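# Roll a paving slab on rollers up against a stop

## Task

Push the paving slab along on its rollers until it rests level on them, with its front face pressed flat against the stop (the steel angle bolted across its path on the table) along at least half the slab's width. It fails if the slab is carried, raised more than a little (even at one end), or has a roller held under it above the table, or if anything other than its rollers or the table supports it from below. Pressing down on top to tip it along the way is allowed. The finished state must hold without the robot holding it, and the slab should stay on its rollers rather than slipping off onto the table. A partial result earns a little, based on how close to the stop the slab rests on its rollers.

## Robot and tools

Robot: two arms, left_arm (on the +y side) and right_arm. The names are labels, not image sides. Each arm has 7 joints, always listed in this order: waist, shoulder, upper arm roll, elbow, forearm roll, wrist pitch, wrist roll. The stated ranges in radians are: waist -2.744 to 2.744, shoulder -1.784 to 1.784, upper arm roll -2.901 to 2.901, elbow -3.042 to -0.152, forearm roll -2.807 to 2.807, wrist pitch 0.544 to 4.517, wrist roll -3.016 to 3.016. A true end may differ from these by up to 0.018 rad. Each arm ends in a two-finger gripper. Its fingers point along the gripper's +z axis and close along its y axis.

Frame: every reported position uses one scene frame, in metres. The origin is on the table top midway between the arms, +x points out over the table, +y toward left_arm, and +z is up. The state line gives each gripper's end_effector_position (the point between the closed pads) and end_effector_quat_wxyz. These readings get less exact at long reach. Closed fingertips extend about 33 mm past that point, and open ones about 9 mm. Closing pushes the tips about 24 mm farther from the arm, so leave clearance above surfaces.

Row layout (used by execute_actions and move): a single flat list of 20 numbers covering both arms, each in [-1, 1]. Send all 20 even if only one arm moves. Order: left_arm's 7 joint values, then its gripper position, force_limit and speed; then the same 10 for right_arm. The joint values are offsets, not poses, and they are scaled. A value of 1.0 equals 1.427 rad for waist, shoulder, upper arm roll and elbow, 3.044 rad for forearm roll, 2.596 rad for wrist pitch and 3.91 rad for wrist roll. Gripper position is absolute: +1 is fully open (140 mm), the pads touch near -0.8, and -1 closes until something blocks them. force_limit runs from about 14 N at -1 through 60 N at 0 to 107 N at +1, for parts up to 40 mm wide. speed gives the rate of the pad gap, about 30, 140 and 250 mm/s at -1, 0 and +1. To leave a gripper unchanged, repeat its previous three numbers, because 0 is a real command.

execute_actions(actions): a list of actions. Each action is a table of up to 15 rows, one row per 1/30 s step. If there are fewer than 15 rows, the last row is held for the remaining steps. In every row, the joint offsets are measured from the arm's angles when that action began, not from the previous row. For the first action, that means the last angles reported. An empty list just returns the state and images. An action that would push any joint more than 0.018 rad beyond its range is rejected for both arms. A malformed action, or a first action that fails this check, cancels the whole call. A joint sent past its true end stops there, and the result may say "joint sent to its limit".

move(target, speed, blocking): target is one 20-number row. Its joint numbers are offsets from the "Joint positions" in the most recent result that showed them. All joints travel together so they finish at the same time, which usually makes the gripper trace a curve. speed is in rad/s for the joint with the farthest to go, from 0.01 to 2 (default 0.5). A path lasts between 0.5 and 10 s and does not avoid obstacles or the other arm. Gripper values are applied at the start. The "move:" line reports the outcome (done, off_target, moving, held, fault), limits=held or limits=none, and each arm's joint farthest from its target. If blocking=false, you get control back after 0.5 s. Before any new execute_actions or move, call wait or stop. A faster move or a target set deeper past a contact presses harder. To keep pressing as before, send the offsets from Joint positions to Joint targets.

wait(seconds): 0 to 10. The arms hold their last commands, and a running move continues. stop(): brakes a running move, which needs some room. zoom_image(camera, region): camera is cam_high, cam_low, cam_left_wrist or cam_right_wrist (each 896x504). region is [x0, y0, x1, y1] in pixels from the top-left corner, at most 504 by 504. set_collision_behavior(contact_force_n): 20, 40 or 85 N. The default is 20 N, and joint load limits change along with it. finished_scene(scene): pass the current scene number to end it. Do this only once the slab stays at the stop with no robot support.

Motion limits: each joint's target can lead its measured angle by at most 0.248 rad (first four joints), 0.677 (forearm roll), 0.715 (wrist pitch) or 1.54 (wrist roll). Targets that would move the gripper more than 70 mm are scaled back. Large moves therefore take several actions.

Result lines: Joint positions, Joint velocities and Joint targets, one block per arm, in rad and rad/s. Joint torques are the raw drive output, with offsets and noise. External joint torques estimate outside loads. Step readings appear only for execute_actions, and HELD marks steps where that arm was held back. "joint command not followed" means a clearance check changed the joint targets. object_status: 0 moving, 1 stopped while opening, 2 stopped while closing (a grip), 3 reached the target or pads met. position_measured is in counts: 3 is open and 230 is pads together. MOTOR HOT warns of overheating, which comes from holding loads.

Avoid: contact force reaching the limit (default 20 N) or joint load reaching its limit (waist and shoulder 20, upper arm roll and elbow 18, wrist joints 12 N m). Either one halts that arm for 10 s and drops the rest of the call. Also avoid the arms striking or pushing each other, knocking anything off the table, lifting or carrying the slab, letting it slide off its rollers, and slamming into it. Push gently and low on its rear face, or press lightly from above, and let it roll. The slab may be nudged by outside disturbances now and then.

Each tool is called after "Request:" as name([rows], argument=value, ...), one row to a line, values as JSON.

## Session

Request:
execute_actions(actions=[])

Scene clock: 0.00 s.
left_arm: end_effector_position=(+0.4868, +0.0152, +0.3470) position_measured=3 object_status=3 end_effector_quat_wxyz=(-0.367, -0.079, +0.693, -0.616) | right_arm: end_effector_position=(+0.5904, -0.5681, +0.2185) position_measured=3 object_status=3 end_effector_quat_wxyz=(-0.235, -0.028, +0.968, -0.080)
Joint names: [waist, shoulder, upper arm roll, elbow, forearm roll, wrist pitch, wrist roll]
Joint positions: left_arm=[-0.342  0.373  0.195 -1.944 -1.367  1.218  1.704] | right_arm=[-0.177  0.566 -0.11  -1.275 -0.205  1.41   1.318]
Joint velocities: left_arm=[ 0.    -0.     0.001  0.     0.002 -0.     0.002] | right_arm=[-0.001  0.001 -0.001 -0.     0.002 -0.    -0.001]
Joint torques (N m, as the joint torque sensors report them, + toward a larger angle): no reading
External joint torques (N m, as the arm's controller estimates them; a push from outside toward a larger angle lowers the number): no reading
Joint targets: left_arm=[-0.342 0.373 0.195 -1.944 -1.367 1.218 1.704] | right_arm=[-0.177 0.566 -0.110 -1.275 -0.205 1.410 1.318]

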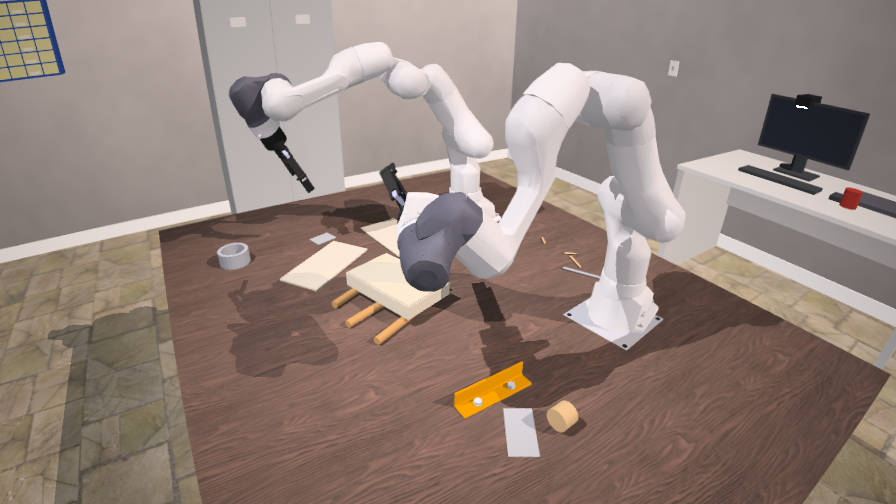

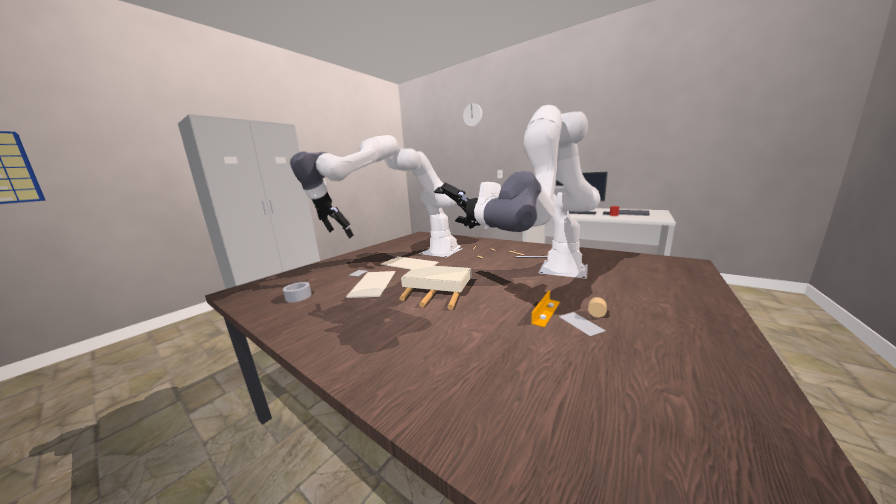

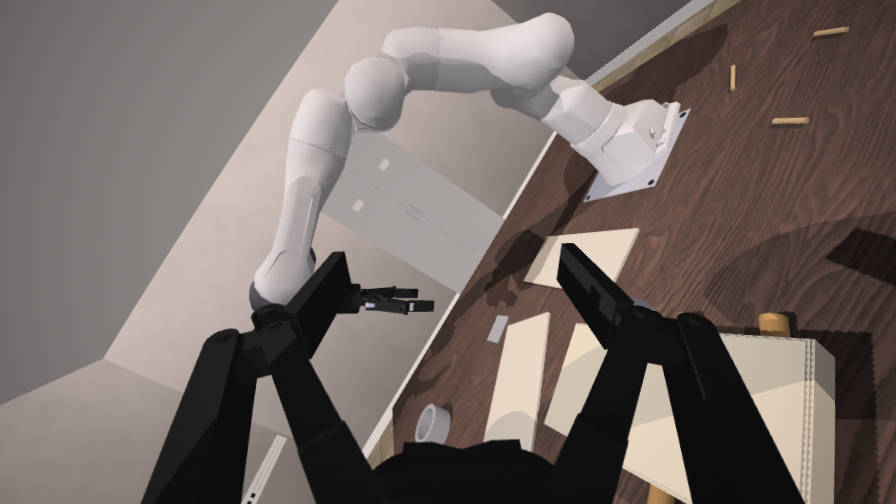

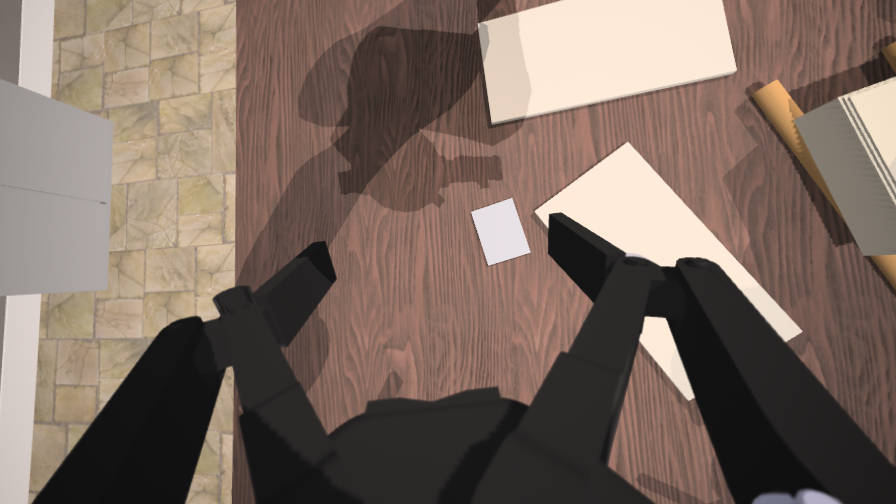

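Request:
move(target=[0,-0.2614,-0.1367,0.2614,0.4491,0.136,-0.235,1,0,0,0.124,-0.3966,0.0771,-0.2074,0.0673,0.062,-0.1363,1,0,0], speed=0.8)

Scene clock: 13.63 s.
left_arm: end_effector_position=(+0.5738, +0.2371, +0.4132) position_measured=3 object_status=3 end_effector_quat_wxyz=(-0.001, -0.281, +0.960, -0.001) | right_arm: end_effector_position=(+0.5884, -0.3445, +0.4135) position_measured=3 object_status=3 end_effector_quat_wxyz=(-0.001, -0.413, +0.911, -0.001)
Joint names: [waist, shoulder, upper arm roll, elbow, forearm roll, wrist pitch, wrist roll]
Joint positions: left_arm=[-0.342 -0.001  0.002 -1.572 -0.003  1.569  0.791] | right_arm=[-0.002  0.    -0.001 -1.569 -0.003  1.569  0.792]
Joint velocities: left_arm=[ 0.     0.001 -0.    -0.     0.    -0.001 -0.007] | right_arm=[-0.    -0.    -0.001 -0.     0.001 -0.    -0.001]
Joint torques (N m, as the joint torque sensors report them, + toward a larger angle): left_arm=[ -0.21 -28.95  -2.04  23.28   1.49   2.89  -0.14] | right_arm=[  0.78 -31.52   0.34  21.47   1.4    3.    -0.27]
External joint torques (N m, as the arm's controller estimates them; a push from outside toward a larger angle lowers the number): left_arm=[-0.28  2.16 -2.11 -0.21  0.7   0.45 -0.14] | right_arm=[ 0.83 -0.13  0.4  -2.12  0.61  0.55 -0.27]
Joint targets: left_arm=[-0.342 -0.000 0.000 -1.571 0.000 1.571 0.785] | right_arm=[-0.000 0.000 -0.000 -1.571 0.000 1.571 0.785]
move: done; limits=none; left_arm: farthest joint: the wrist roll, 0.006 radians from its target (0.919 radians at the start); right_arm: farthest joint: the wrist roll, 0.007 radians from its target (0.533 radians at the start)

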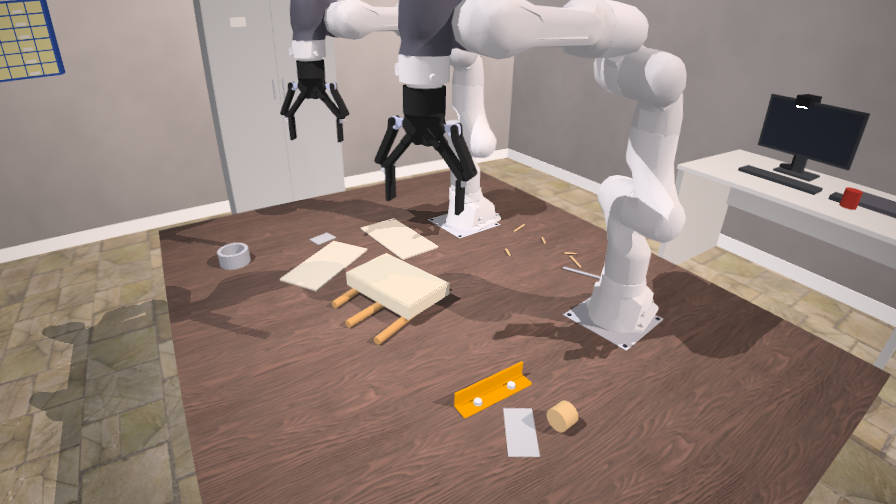

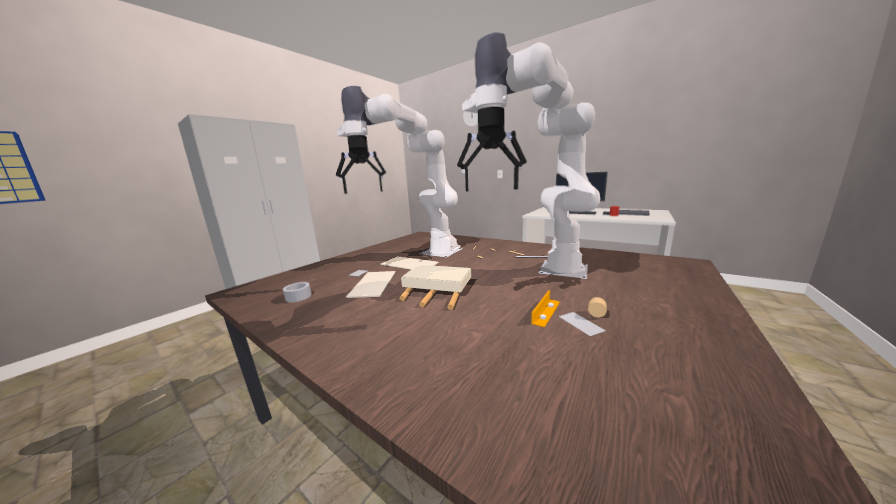

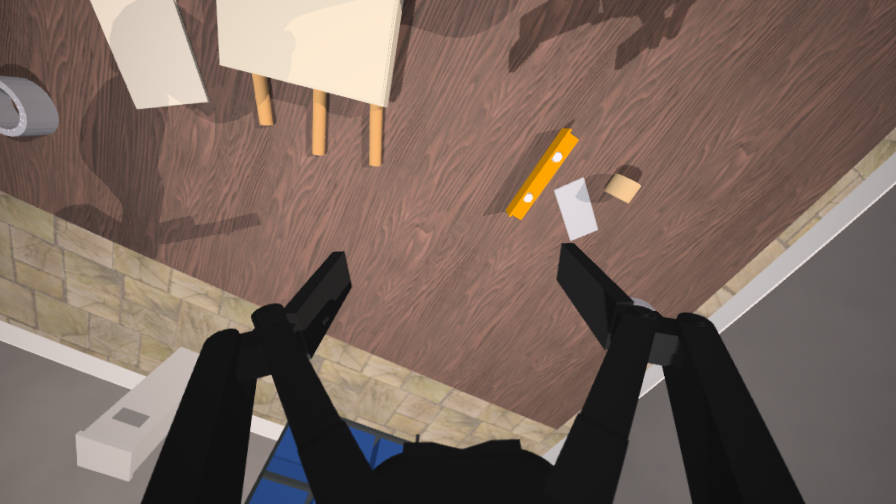

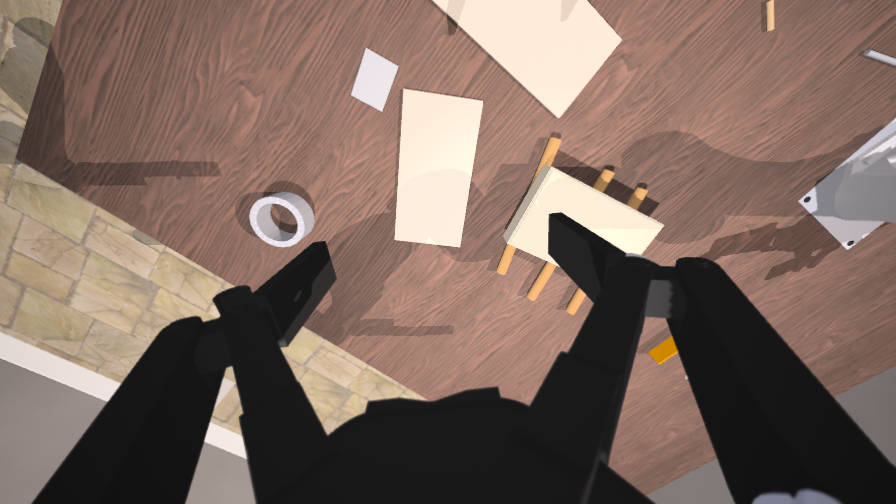

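Request:
move(target=[-0.0967,0,0,0.12,0,-0.135,0.1995,1,0,0,0,0,0,0,0,0,0,1,0,0], speed=0.8)

Scene clock: 51.27 s.
left_arm: end_effector_position=(+0.4799, +0.1911, +0.4660) position_measured=3 object_status=3 end_effector_quat_wxyz=(-0.089, +0.169, +0.981, +0.014) | right_arm: end_effector_position=(+0.5884, -0.3444, +0.4134) position_measured=3 object_status=3 end_effector_quat_wxyz=(-0.001, -0.414, +0.910, -0.001)
Joint names: [waist, shoulder, upper arm roll, elbow, forearm roll, wrist pitch, wrist roll]
Joint positions: left_arm=[-0.478 -0.001  0.002 -1.403 -0.003  1.221  1.565] | right_arm=[-0.002  0.    -0.001 -1.569 -0.003  1.569  0.791]
Joint velocities: left_arm=[ 0.003  0.001  0.     0.001  0.001 -0.001  0.005] | right_arm=[-0.     0.001 -0.001  0.    -0.001  0.    -0.001]
Joint torques (N m, as the joint torque sensors report them, + toward a larger angle): left_arm=[ -0.99 -28.5   -1.72  23.17   0.68   1.62   0.28] | right_arm=[  0.07 -31.04   0.1   23.35   0.63   2.64   0.16]
External joint torques (N m, as the arm's controller estimates them; a push from outside toward a larger angle lowers the number): left_arm=[-1.09  0.95 -1.82  1.39 -0.13 -0.33  0.27] | right_arm=[ 0.25  0.29  0.28 -0.2  -0.14  0.19  0.16]
Joint targets: left_arm=[-0.480 -0.001 0.002 -1.401 -0.003 1.219 1.571] | right_arm=[-0.002 0.000 -0.001 -1.569 -0.003 1.569 0.792]
move: done; limits=none; left_arm: farthest joint: the wrist roll, 0.006 radians from its target (0.782 radians at the start); right_arm: farthest joint: the wrist roll, 0.001 radians from its target (0.001 radians at the start)

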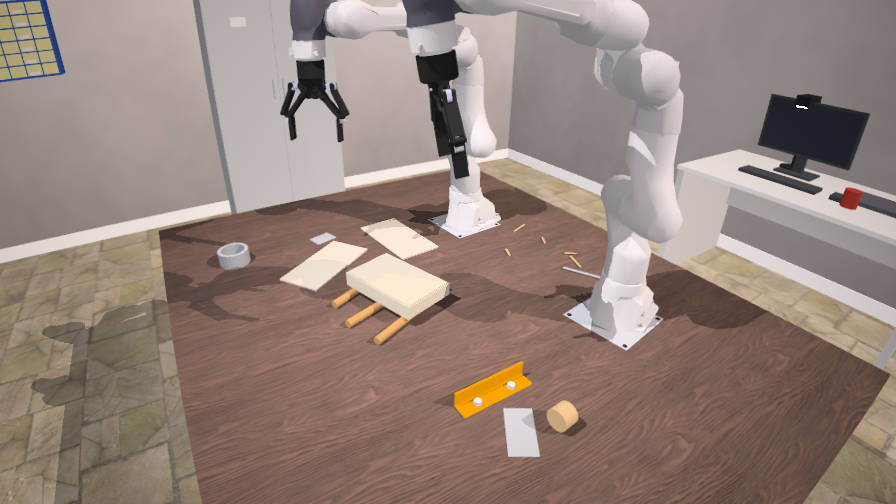

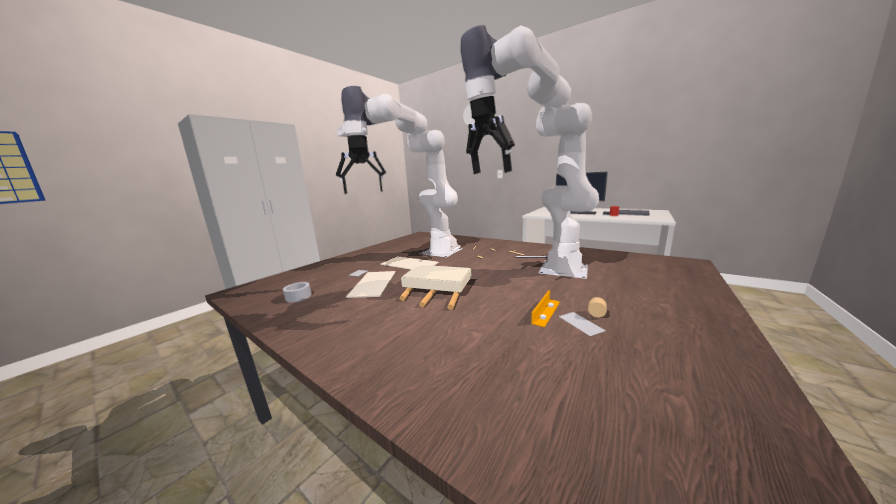

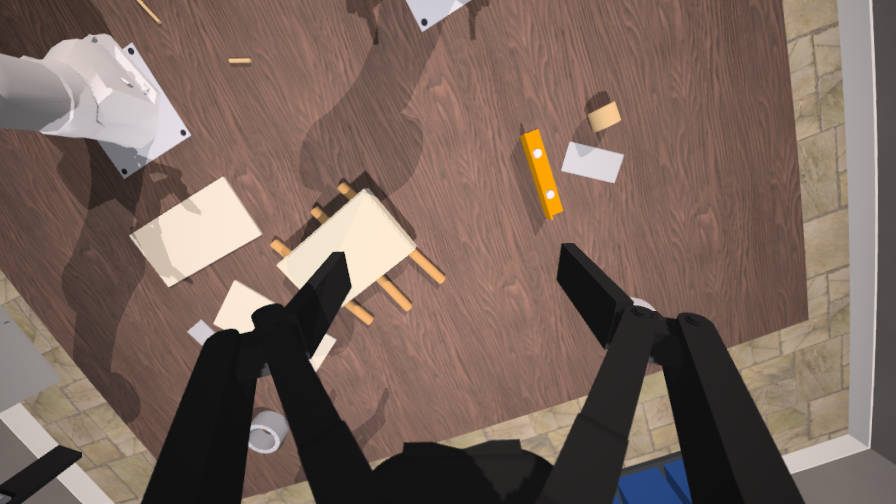

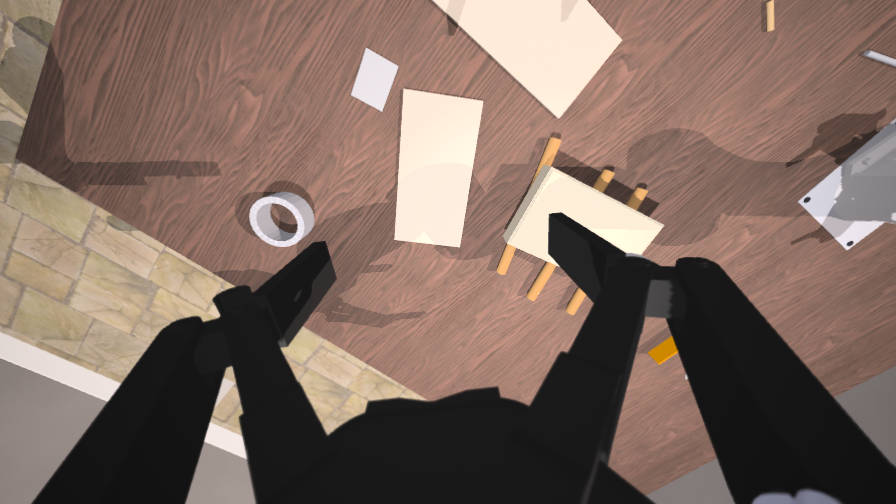

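Request:
move(target=[0,0.14,0,0,0,-0.054,0,1,0,0,0,0,0,0,0,0,0,1,0,0])

Scene clock: 56.33 s.
left_arm: end_effector_position=(+0.4532, +0.2007, +0.3757) position_measured=3 object_status=3 end_effector_quat_wxyz=(-0.254, +0.165, +0.952, +0.044) | right_arm: end_effector_position=(+0.5884, -0.3444, +0.4134) position_measured=3 object_status=3 end_effector_quat_wxyz=(-0.001, -0.414, +0.910, -0.001)
Joint names: [waist, shoulder, upper arm roll, elbow, forearm roll, wrist pitch, wrist roll]
Joint positions: left_arm=[-0.478  0.199  0.002 -1.406 -0.003  1.083  1.567] | right_arm=[-0.002  0.    -0.001 -1.569 -0.003  1.569  0.791]
Joint velocities: left_arm=[-0.001  0.001  0.    -0.001 -0.001 -0.003  0.   ] | right_arm=[-0.001  0.001  0.001  0.001 -0.    -0.001  0.001]
Joint torques (N m, as the joint torque sensors report them, + toward a larger angle): left_arm=[ -0.17 -36.36  -0.81  22.89   0.77   0.6   -0.05] | right_arm=[ -0.42 -30.44  -0.21  22.67   0.61   2.67   0.03]
External joint torques (N m, as the arm's controller estimates them; a push from outside toward a larger angle lowers the number): left_arm=[-0.1   0.23 -0.95  0.68 -0.04 -0.32 -0.07] | right_arm=[-0.46  0.88 -0.24 -0.87 -0.17  0.23  0.03]
Joint targets: left_arm=[-0.478 0.198 0.002 -1.403 -0.003 1.081 1.565] | right_arm=[-0.002 0.000 -0.001 -1.569 -0.003 1.569 0.791]
move: done; limits=none; left_arm: farthest joint: the elbow, 0.003 radians from its target (0.000 radians at the start); right_arm: farthest joint: the waist, 0.000 radians from its target (0.000 radians at the start)

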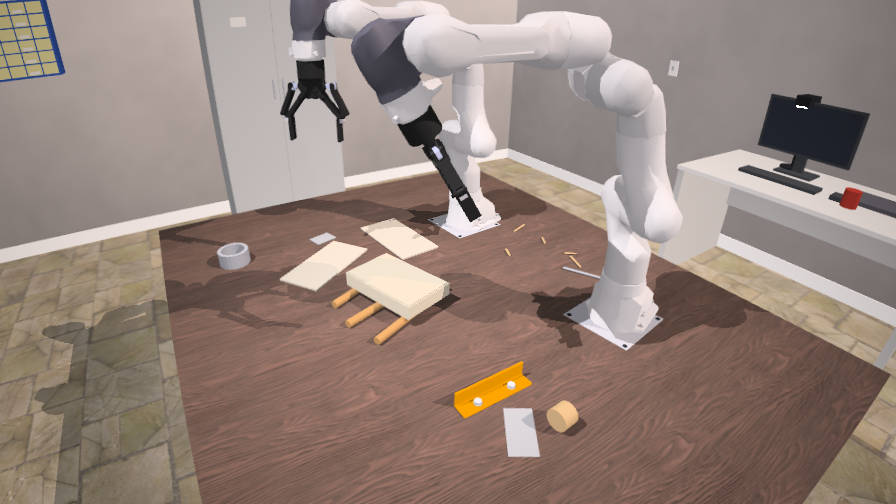

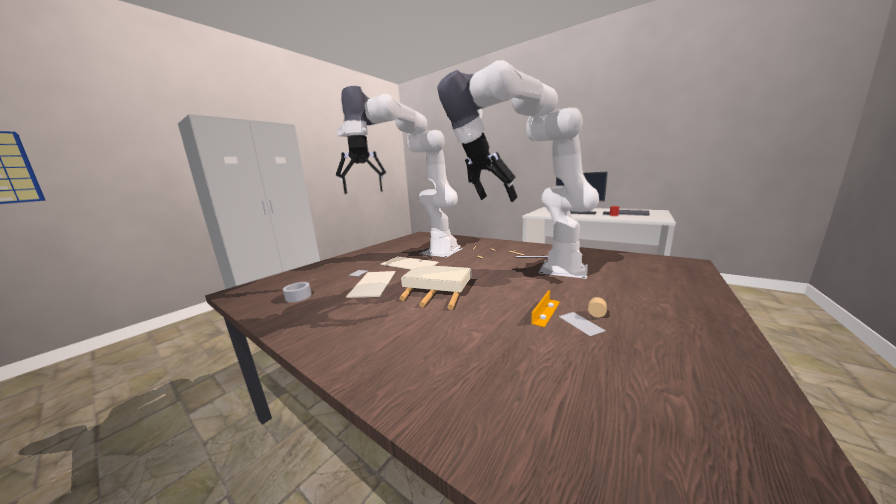

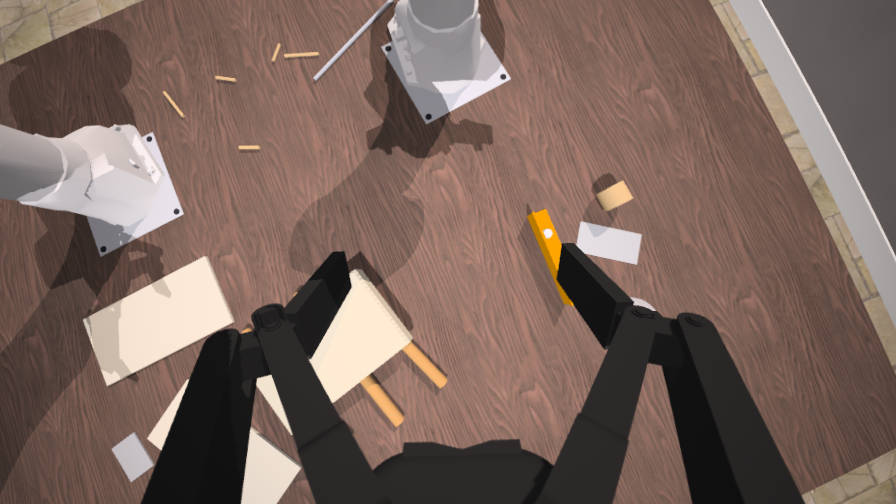

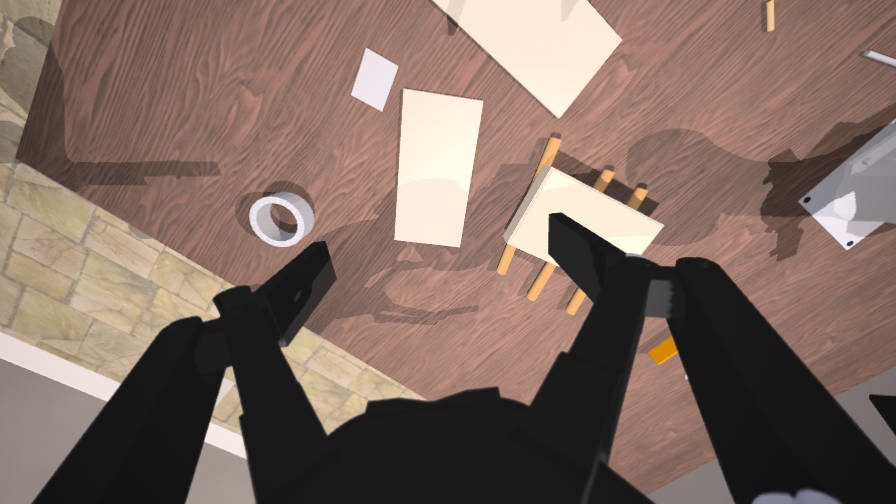

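Request:
move(target=[-0.0364,0.1773,0,-0.2088,0,0.4133,-0.2128,0,0,0,0.0533,0.061,0,-0.3104,0,0.2042,-0.2445,1,0,0], speed=0.7)

Scene clock: 114.53 s.
left_arm: end_effector_position=(+0.6467, +0.0959, +0.1192) position_measured=129 object_status=3 end_effector_quat_wxyz=(-0.001, -0.216, +0.976, -0.000) | right_arm: end_effector_position=(+0.6006, -0.3013, +0.2002) position_measured=3 object_status=3 end_effector_quat_wxyz=(+0.001, +0.806, -0.591, +0.001)
Joint names: [waist, shoulder, upper arm roll, elbow, forearm roll, wrist pitch, wrist roll]
Joint positions: left_arm=[-0.528  0.454  0.002 -1.702 -0.003  2.154  0.74 ] | right_arm=[ 0.072  0.088 -0.001 -2.01  -0.003  2.097 -0.157]
Joint velocities: left_arm=[ 0.001  0.    -0.001 -0.001 -0.    -0.001 -0.004] | right_arm=[ 0.     0.    -0.001  0.    -0.002 -0.    -0.006]
Joint torques (N m, as the joint torque sensors report them, + toward a larger angle): left_arm=[ -1.54 -45.5   -0.86  21.61   0.64   2.85  -0.06] | right_arm=[  1.04 -34.17   0.37  21.59   0.52   3.01  -0.28]
External joint torques (N m, as the arm's controller estimates them; a push from outside toward a larger angle lowers the number): left_arm=[-1.81 -0.1  -1.5  -1.72 -0.02  0.4  -0.06] | right_arm=[ 1.08  0.27  0.34 -2.11 -0.16  0.51 -0.28]
Joint targets: left_arm=[-0.530 0.452 0.002 -1.703 -0.003 2.156 0.735] | right_arm=[0.074 0.087 -0.001 -2.012 -0.003 2.099 -0.165]
move: done; limits=none; left_arm: farthest joint: the wrist roll, 0.005 radians from its target (0.832 radians at the start); right_arm: farthest joint: the wrist roll, 0.008 radians from its target (0.956 radians at the start)

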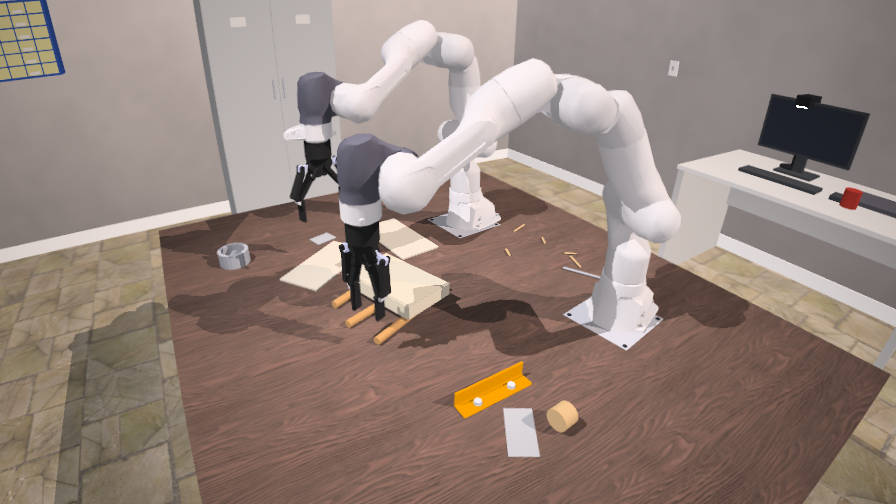

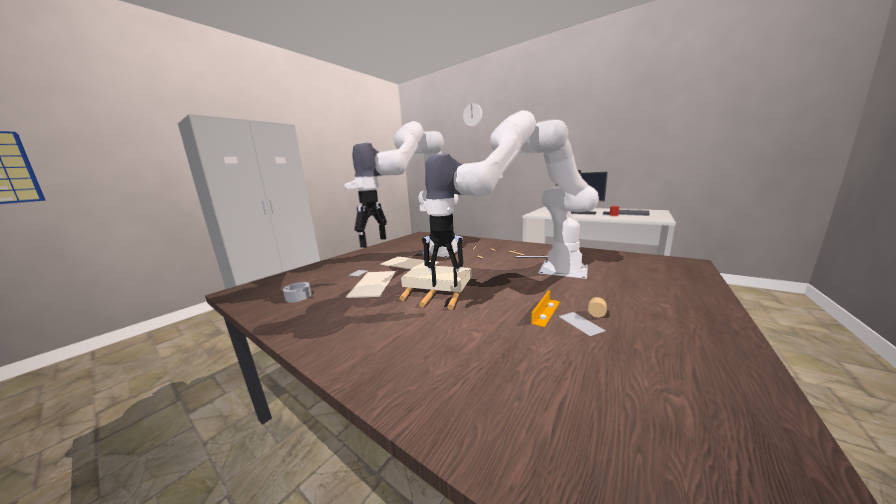

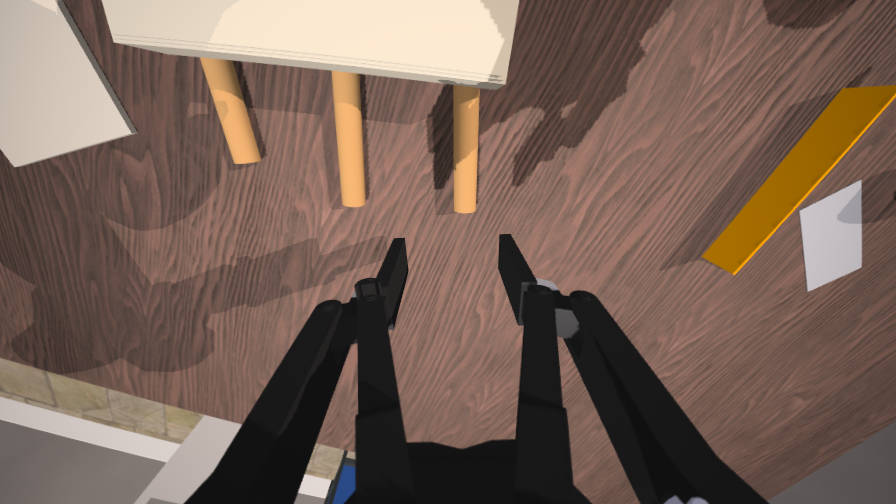

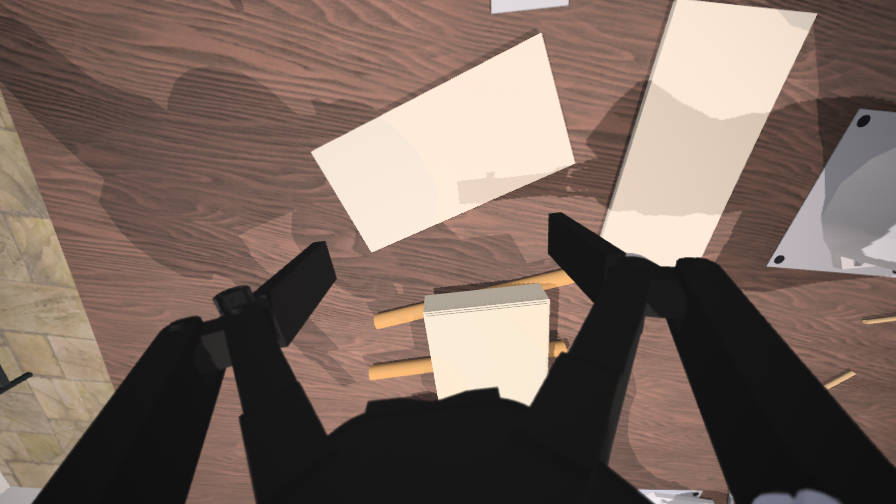

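Request:
move(target=[-0.0077,0.035,0,-0.1023,0,0.0763,-0.0033,0,0,0,0,0,0,0,0,0,0,1,0,0], speed=0.2)

Request:
zoom_image(camera="cam_low", region=[370,230,530,330])

Scene clock: 125.13 s.
left_arm: end_effector_position=(+0.6245, +0.0991, +0.0405) position_measured=129 object_status=3 end_effector_quat_wxyz=(-0.000, -0.216, +0.976, -0.001) | right_arm: end_effector_position=(+0.6006, -0.3013, +0.2002) position_measured=3 object_status=3 end_effector_quat_wxyz=(+0.001, +0.807, -0.591, +0.001)
Joint names: [waist, shoulder, upper arm roll, elbow, forearm roll, wrist pitch, wrist roll]
Joint positions: left_arm=[-0.537  0.504  0.002 -1.845 -0.003  2.35   0.732] | right_arm=[ 0.072  0.088 -0.001 -2.01  -0.003  2.097 -0.159]
Joint velocities: left_arm=[-0.001 -0.     0.001  0.001  0.001  0.004 -0.   ] | right_arm=[-0.001 -0.001  0.     0.     0.     0.     0.001]
Joint torques (N m, as the joint torque sensors report them, + toward a larger angle): left_arm=[ -0.93 -44.4   -0.96  19.79   0.43   2.87  -0.09] | right_arm=[ -0.42 -34.32  -0.08  23.93   0.59   2.79   0.16]
External joint torques (N m, as the arm's controller estimates them; a push from outside toward a larger angle lowers the number): left_arm=[-0.97  0.73 -1.46 -1.86 -0.13  0.41 -0.09] | right_arm=[-0.34  0.31 -0.08  0.12 -0.1   0.28  0.16]
Joint targets: left_arm=[-0.539 0.504 0.002 -1.848 -0.003 2.352 0.727] | right_arm=[0.072 0.088 -0.001 -2.010 -0.003 2.097 -0.157]
move: done; limits=none; left_arm: farthest joint: the wrist roll, 0.004 radians from its target (0.012 radians at the start); right_arm: farthest joint: the wrist roll, 0.002 radians from its target (0.002 radians at the start)

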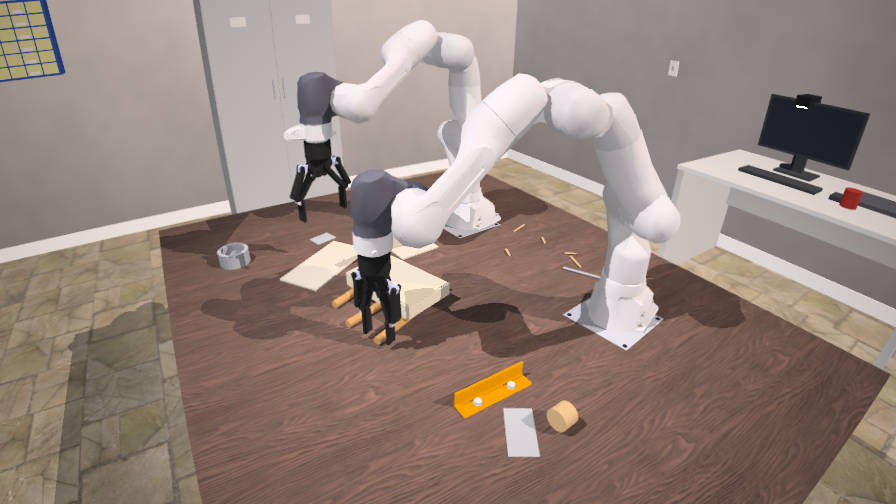

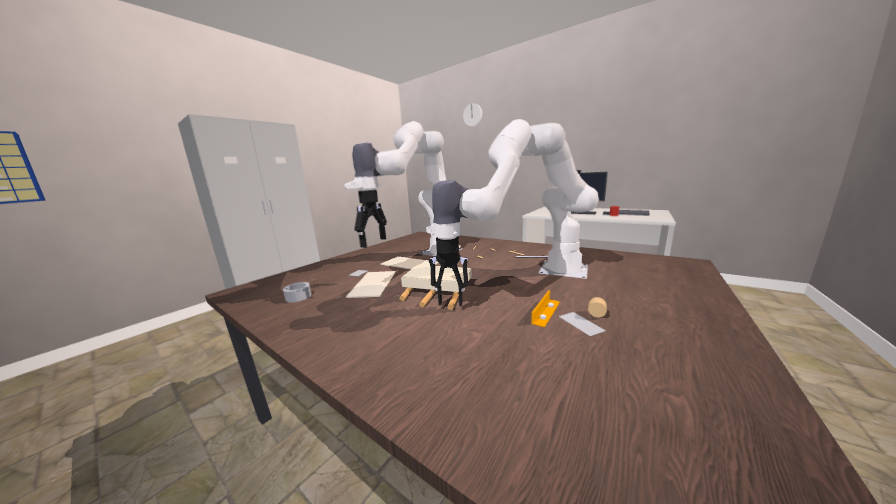

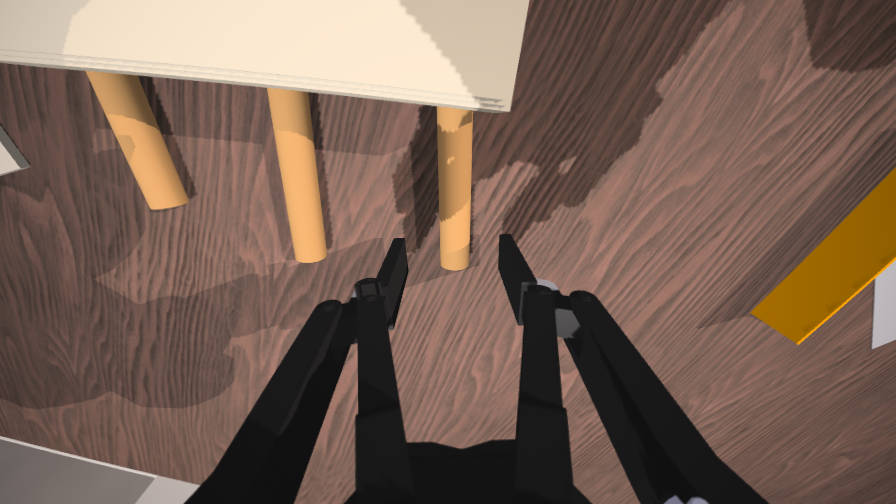

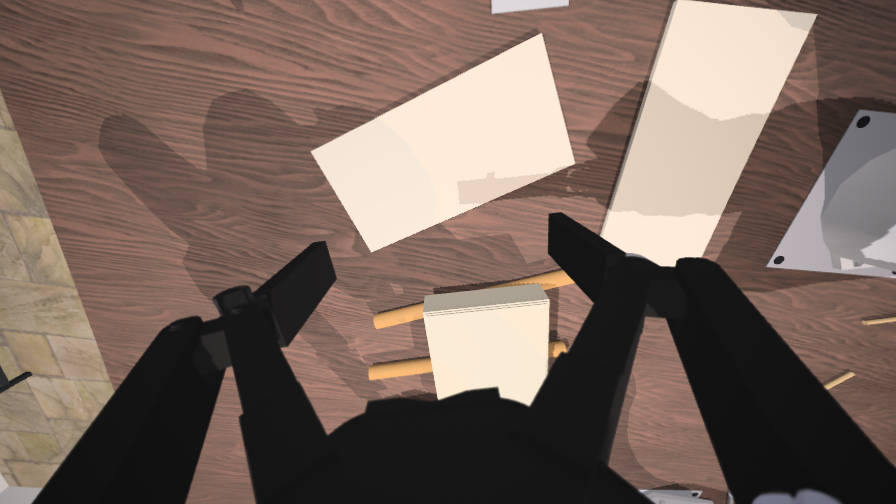

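Region (370, 230, 530, 330) of cam_low's 896x504 image, scaled by 3.150, with more detail than that image has; it fills the top 315 rows of this view, and the rest is white.

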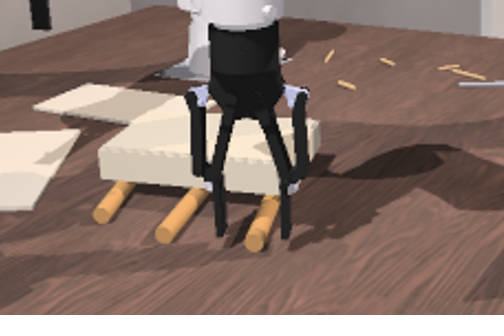

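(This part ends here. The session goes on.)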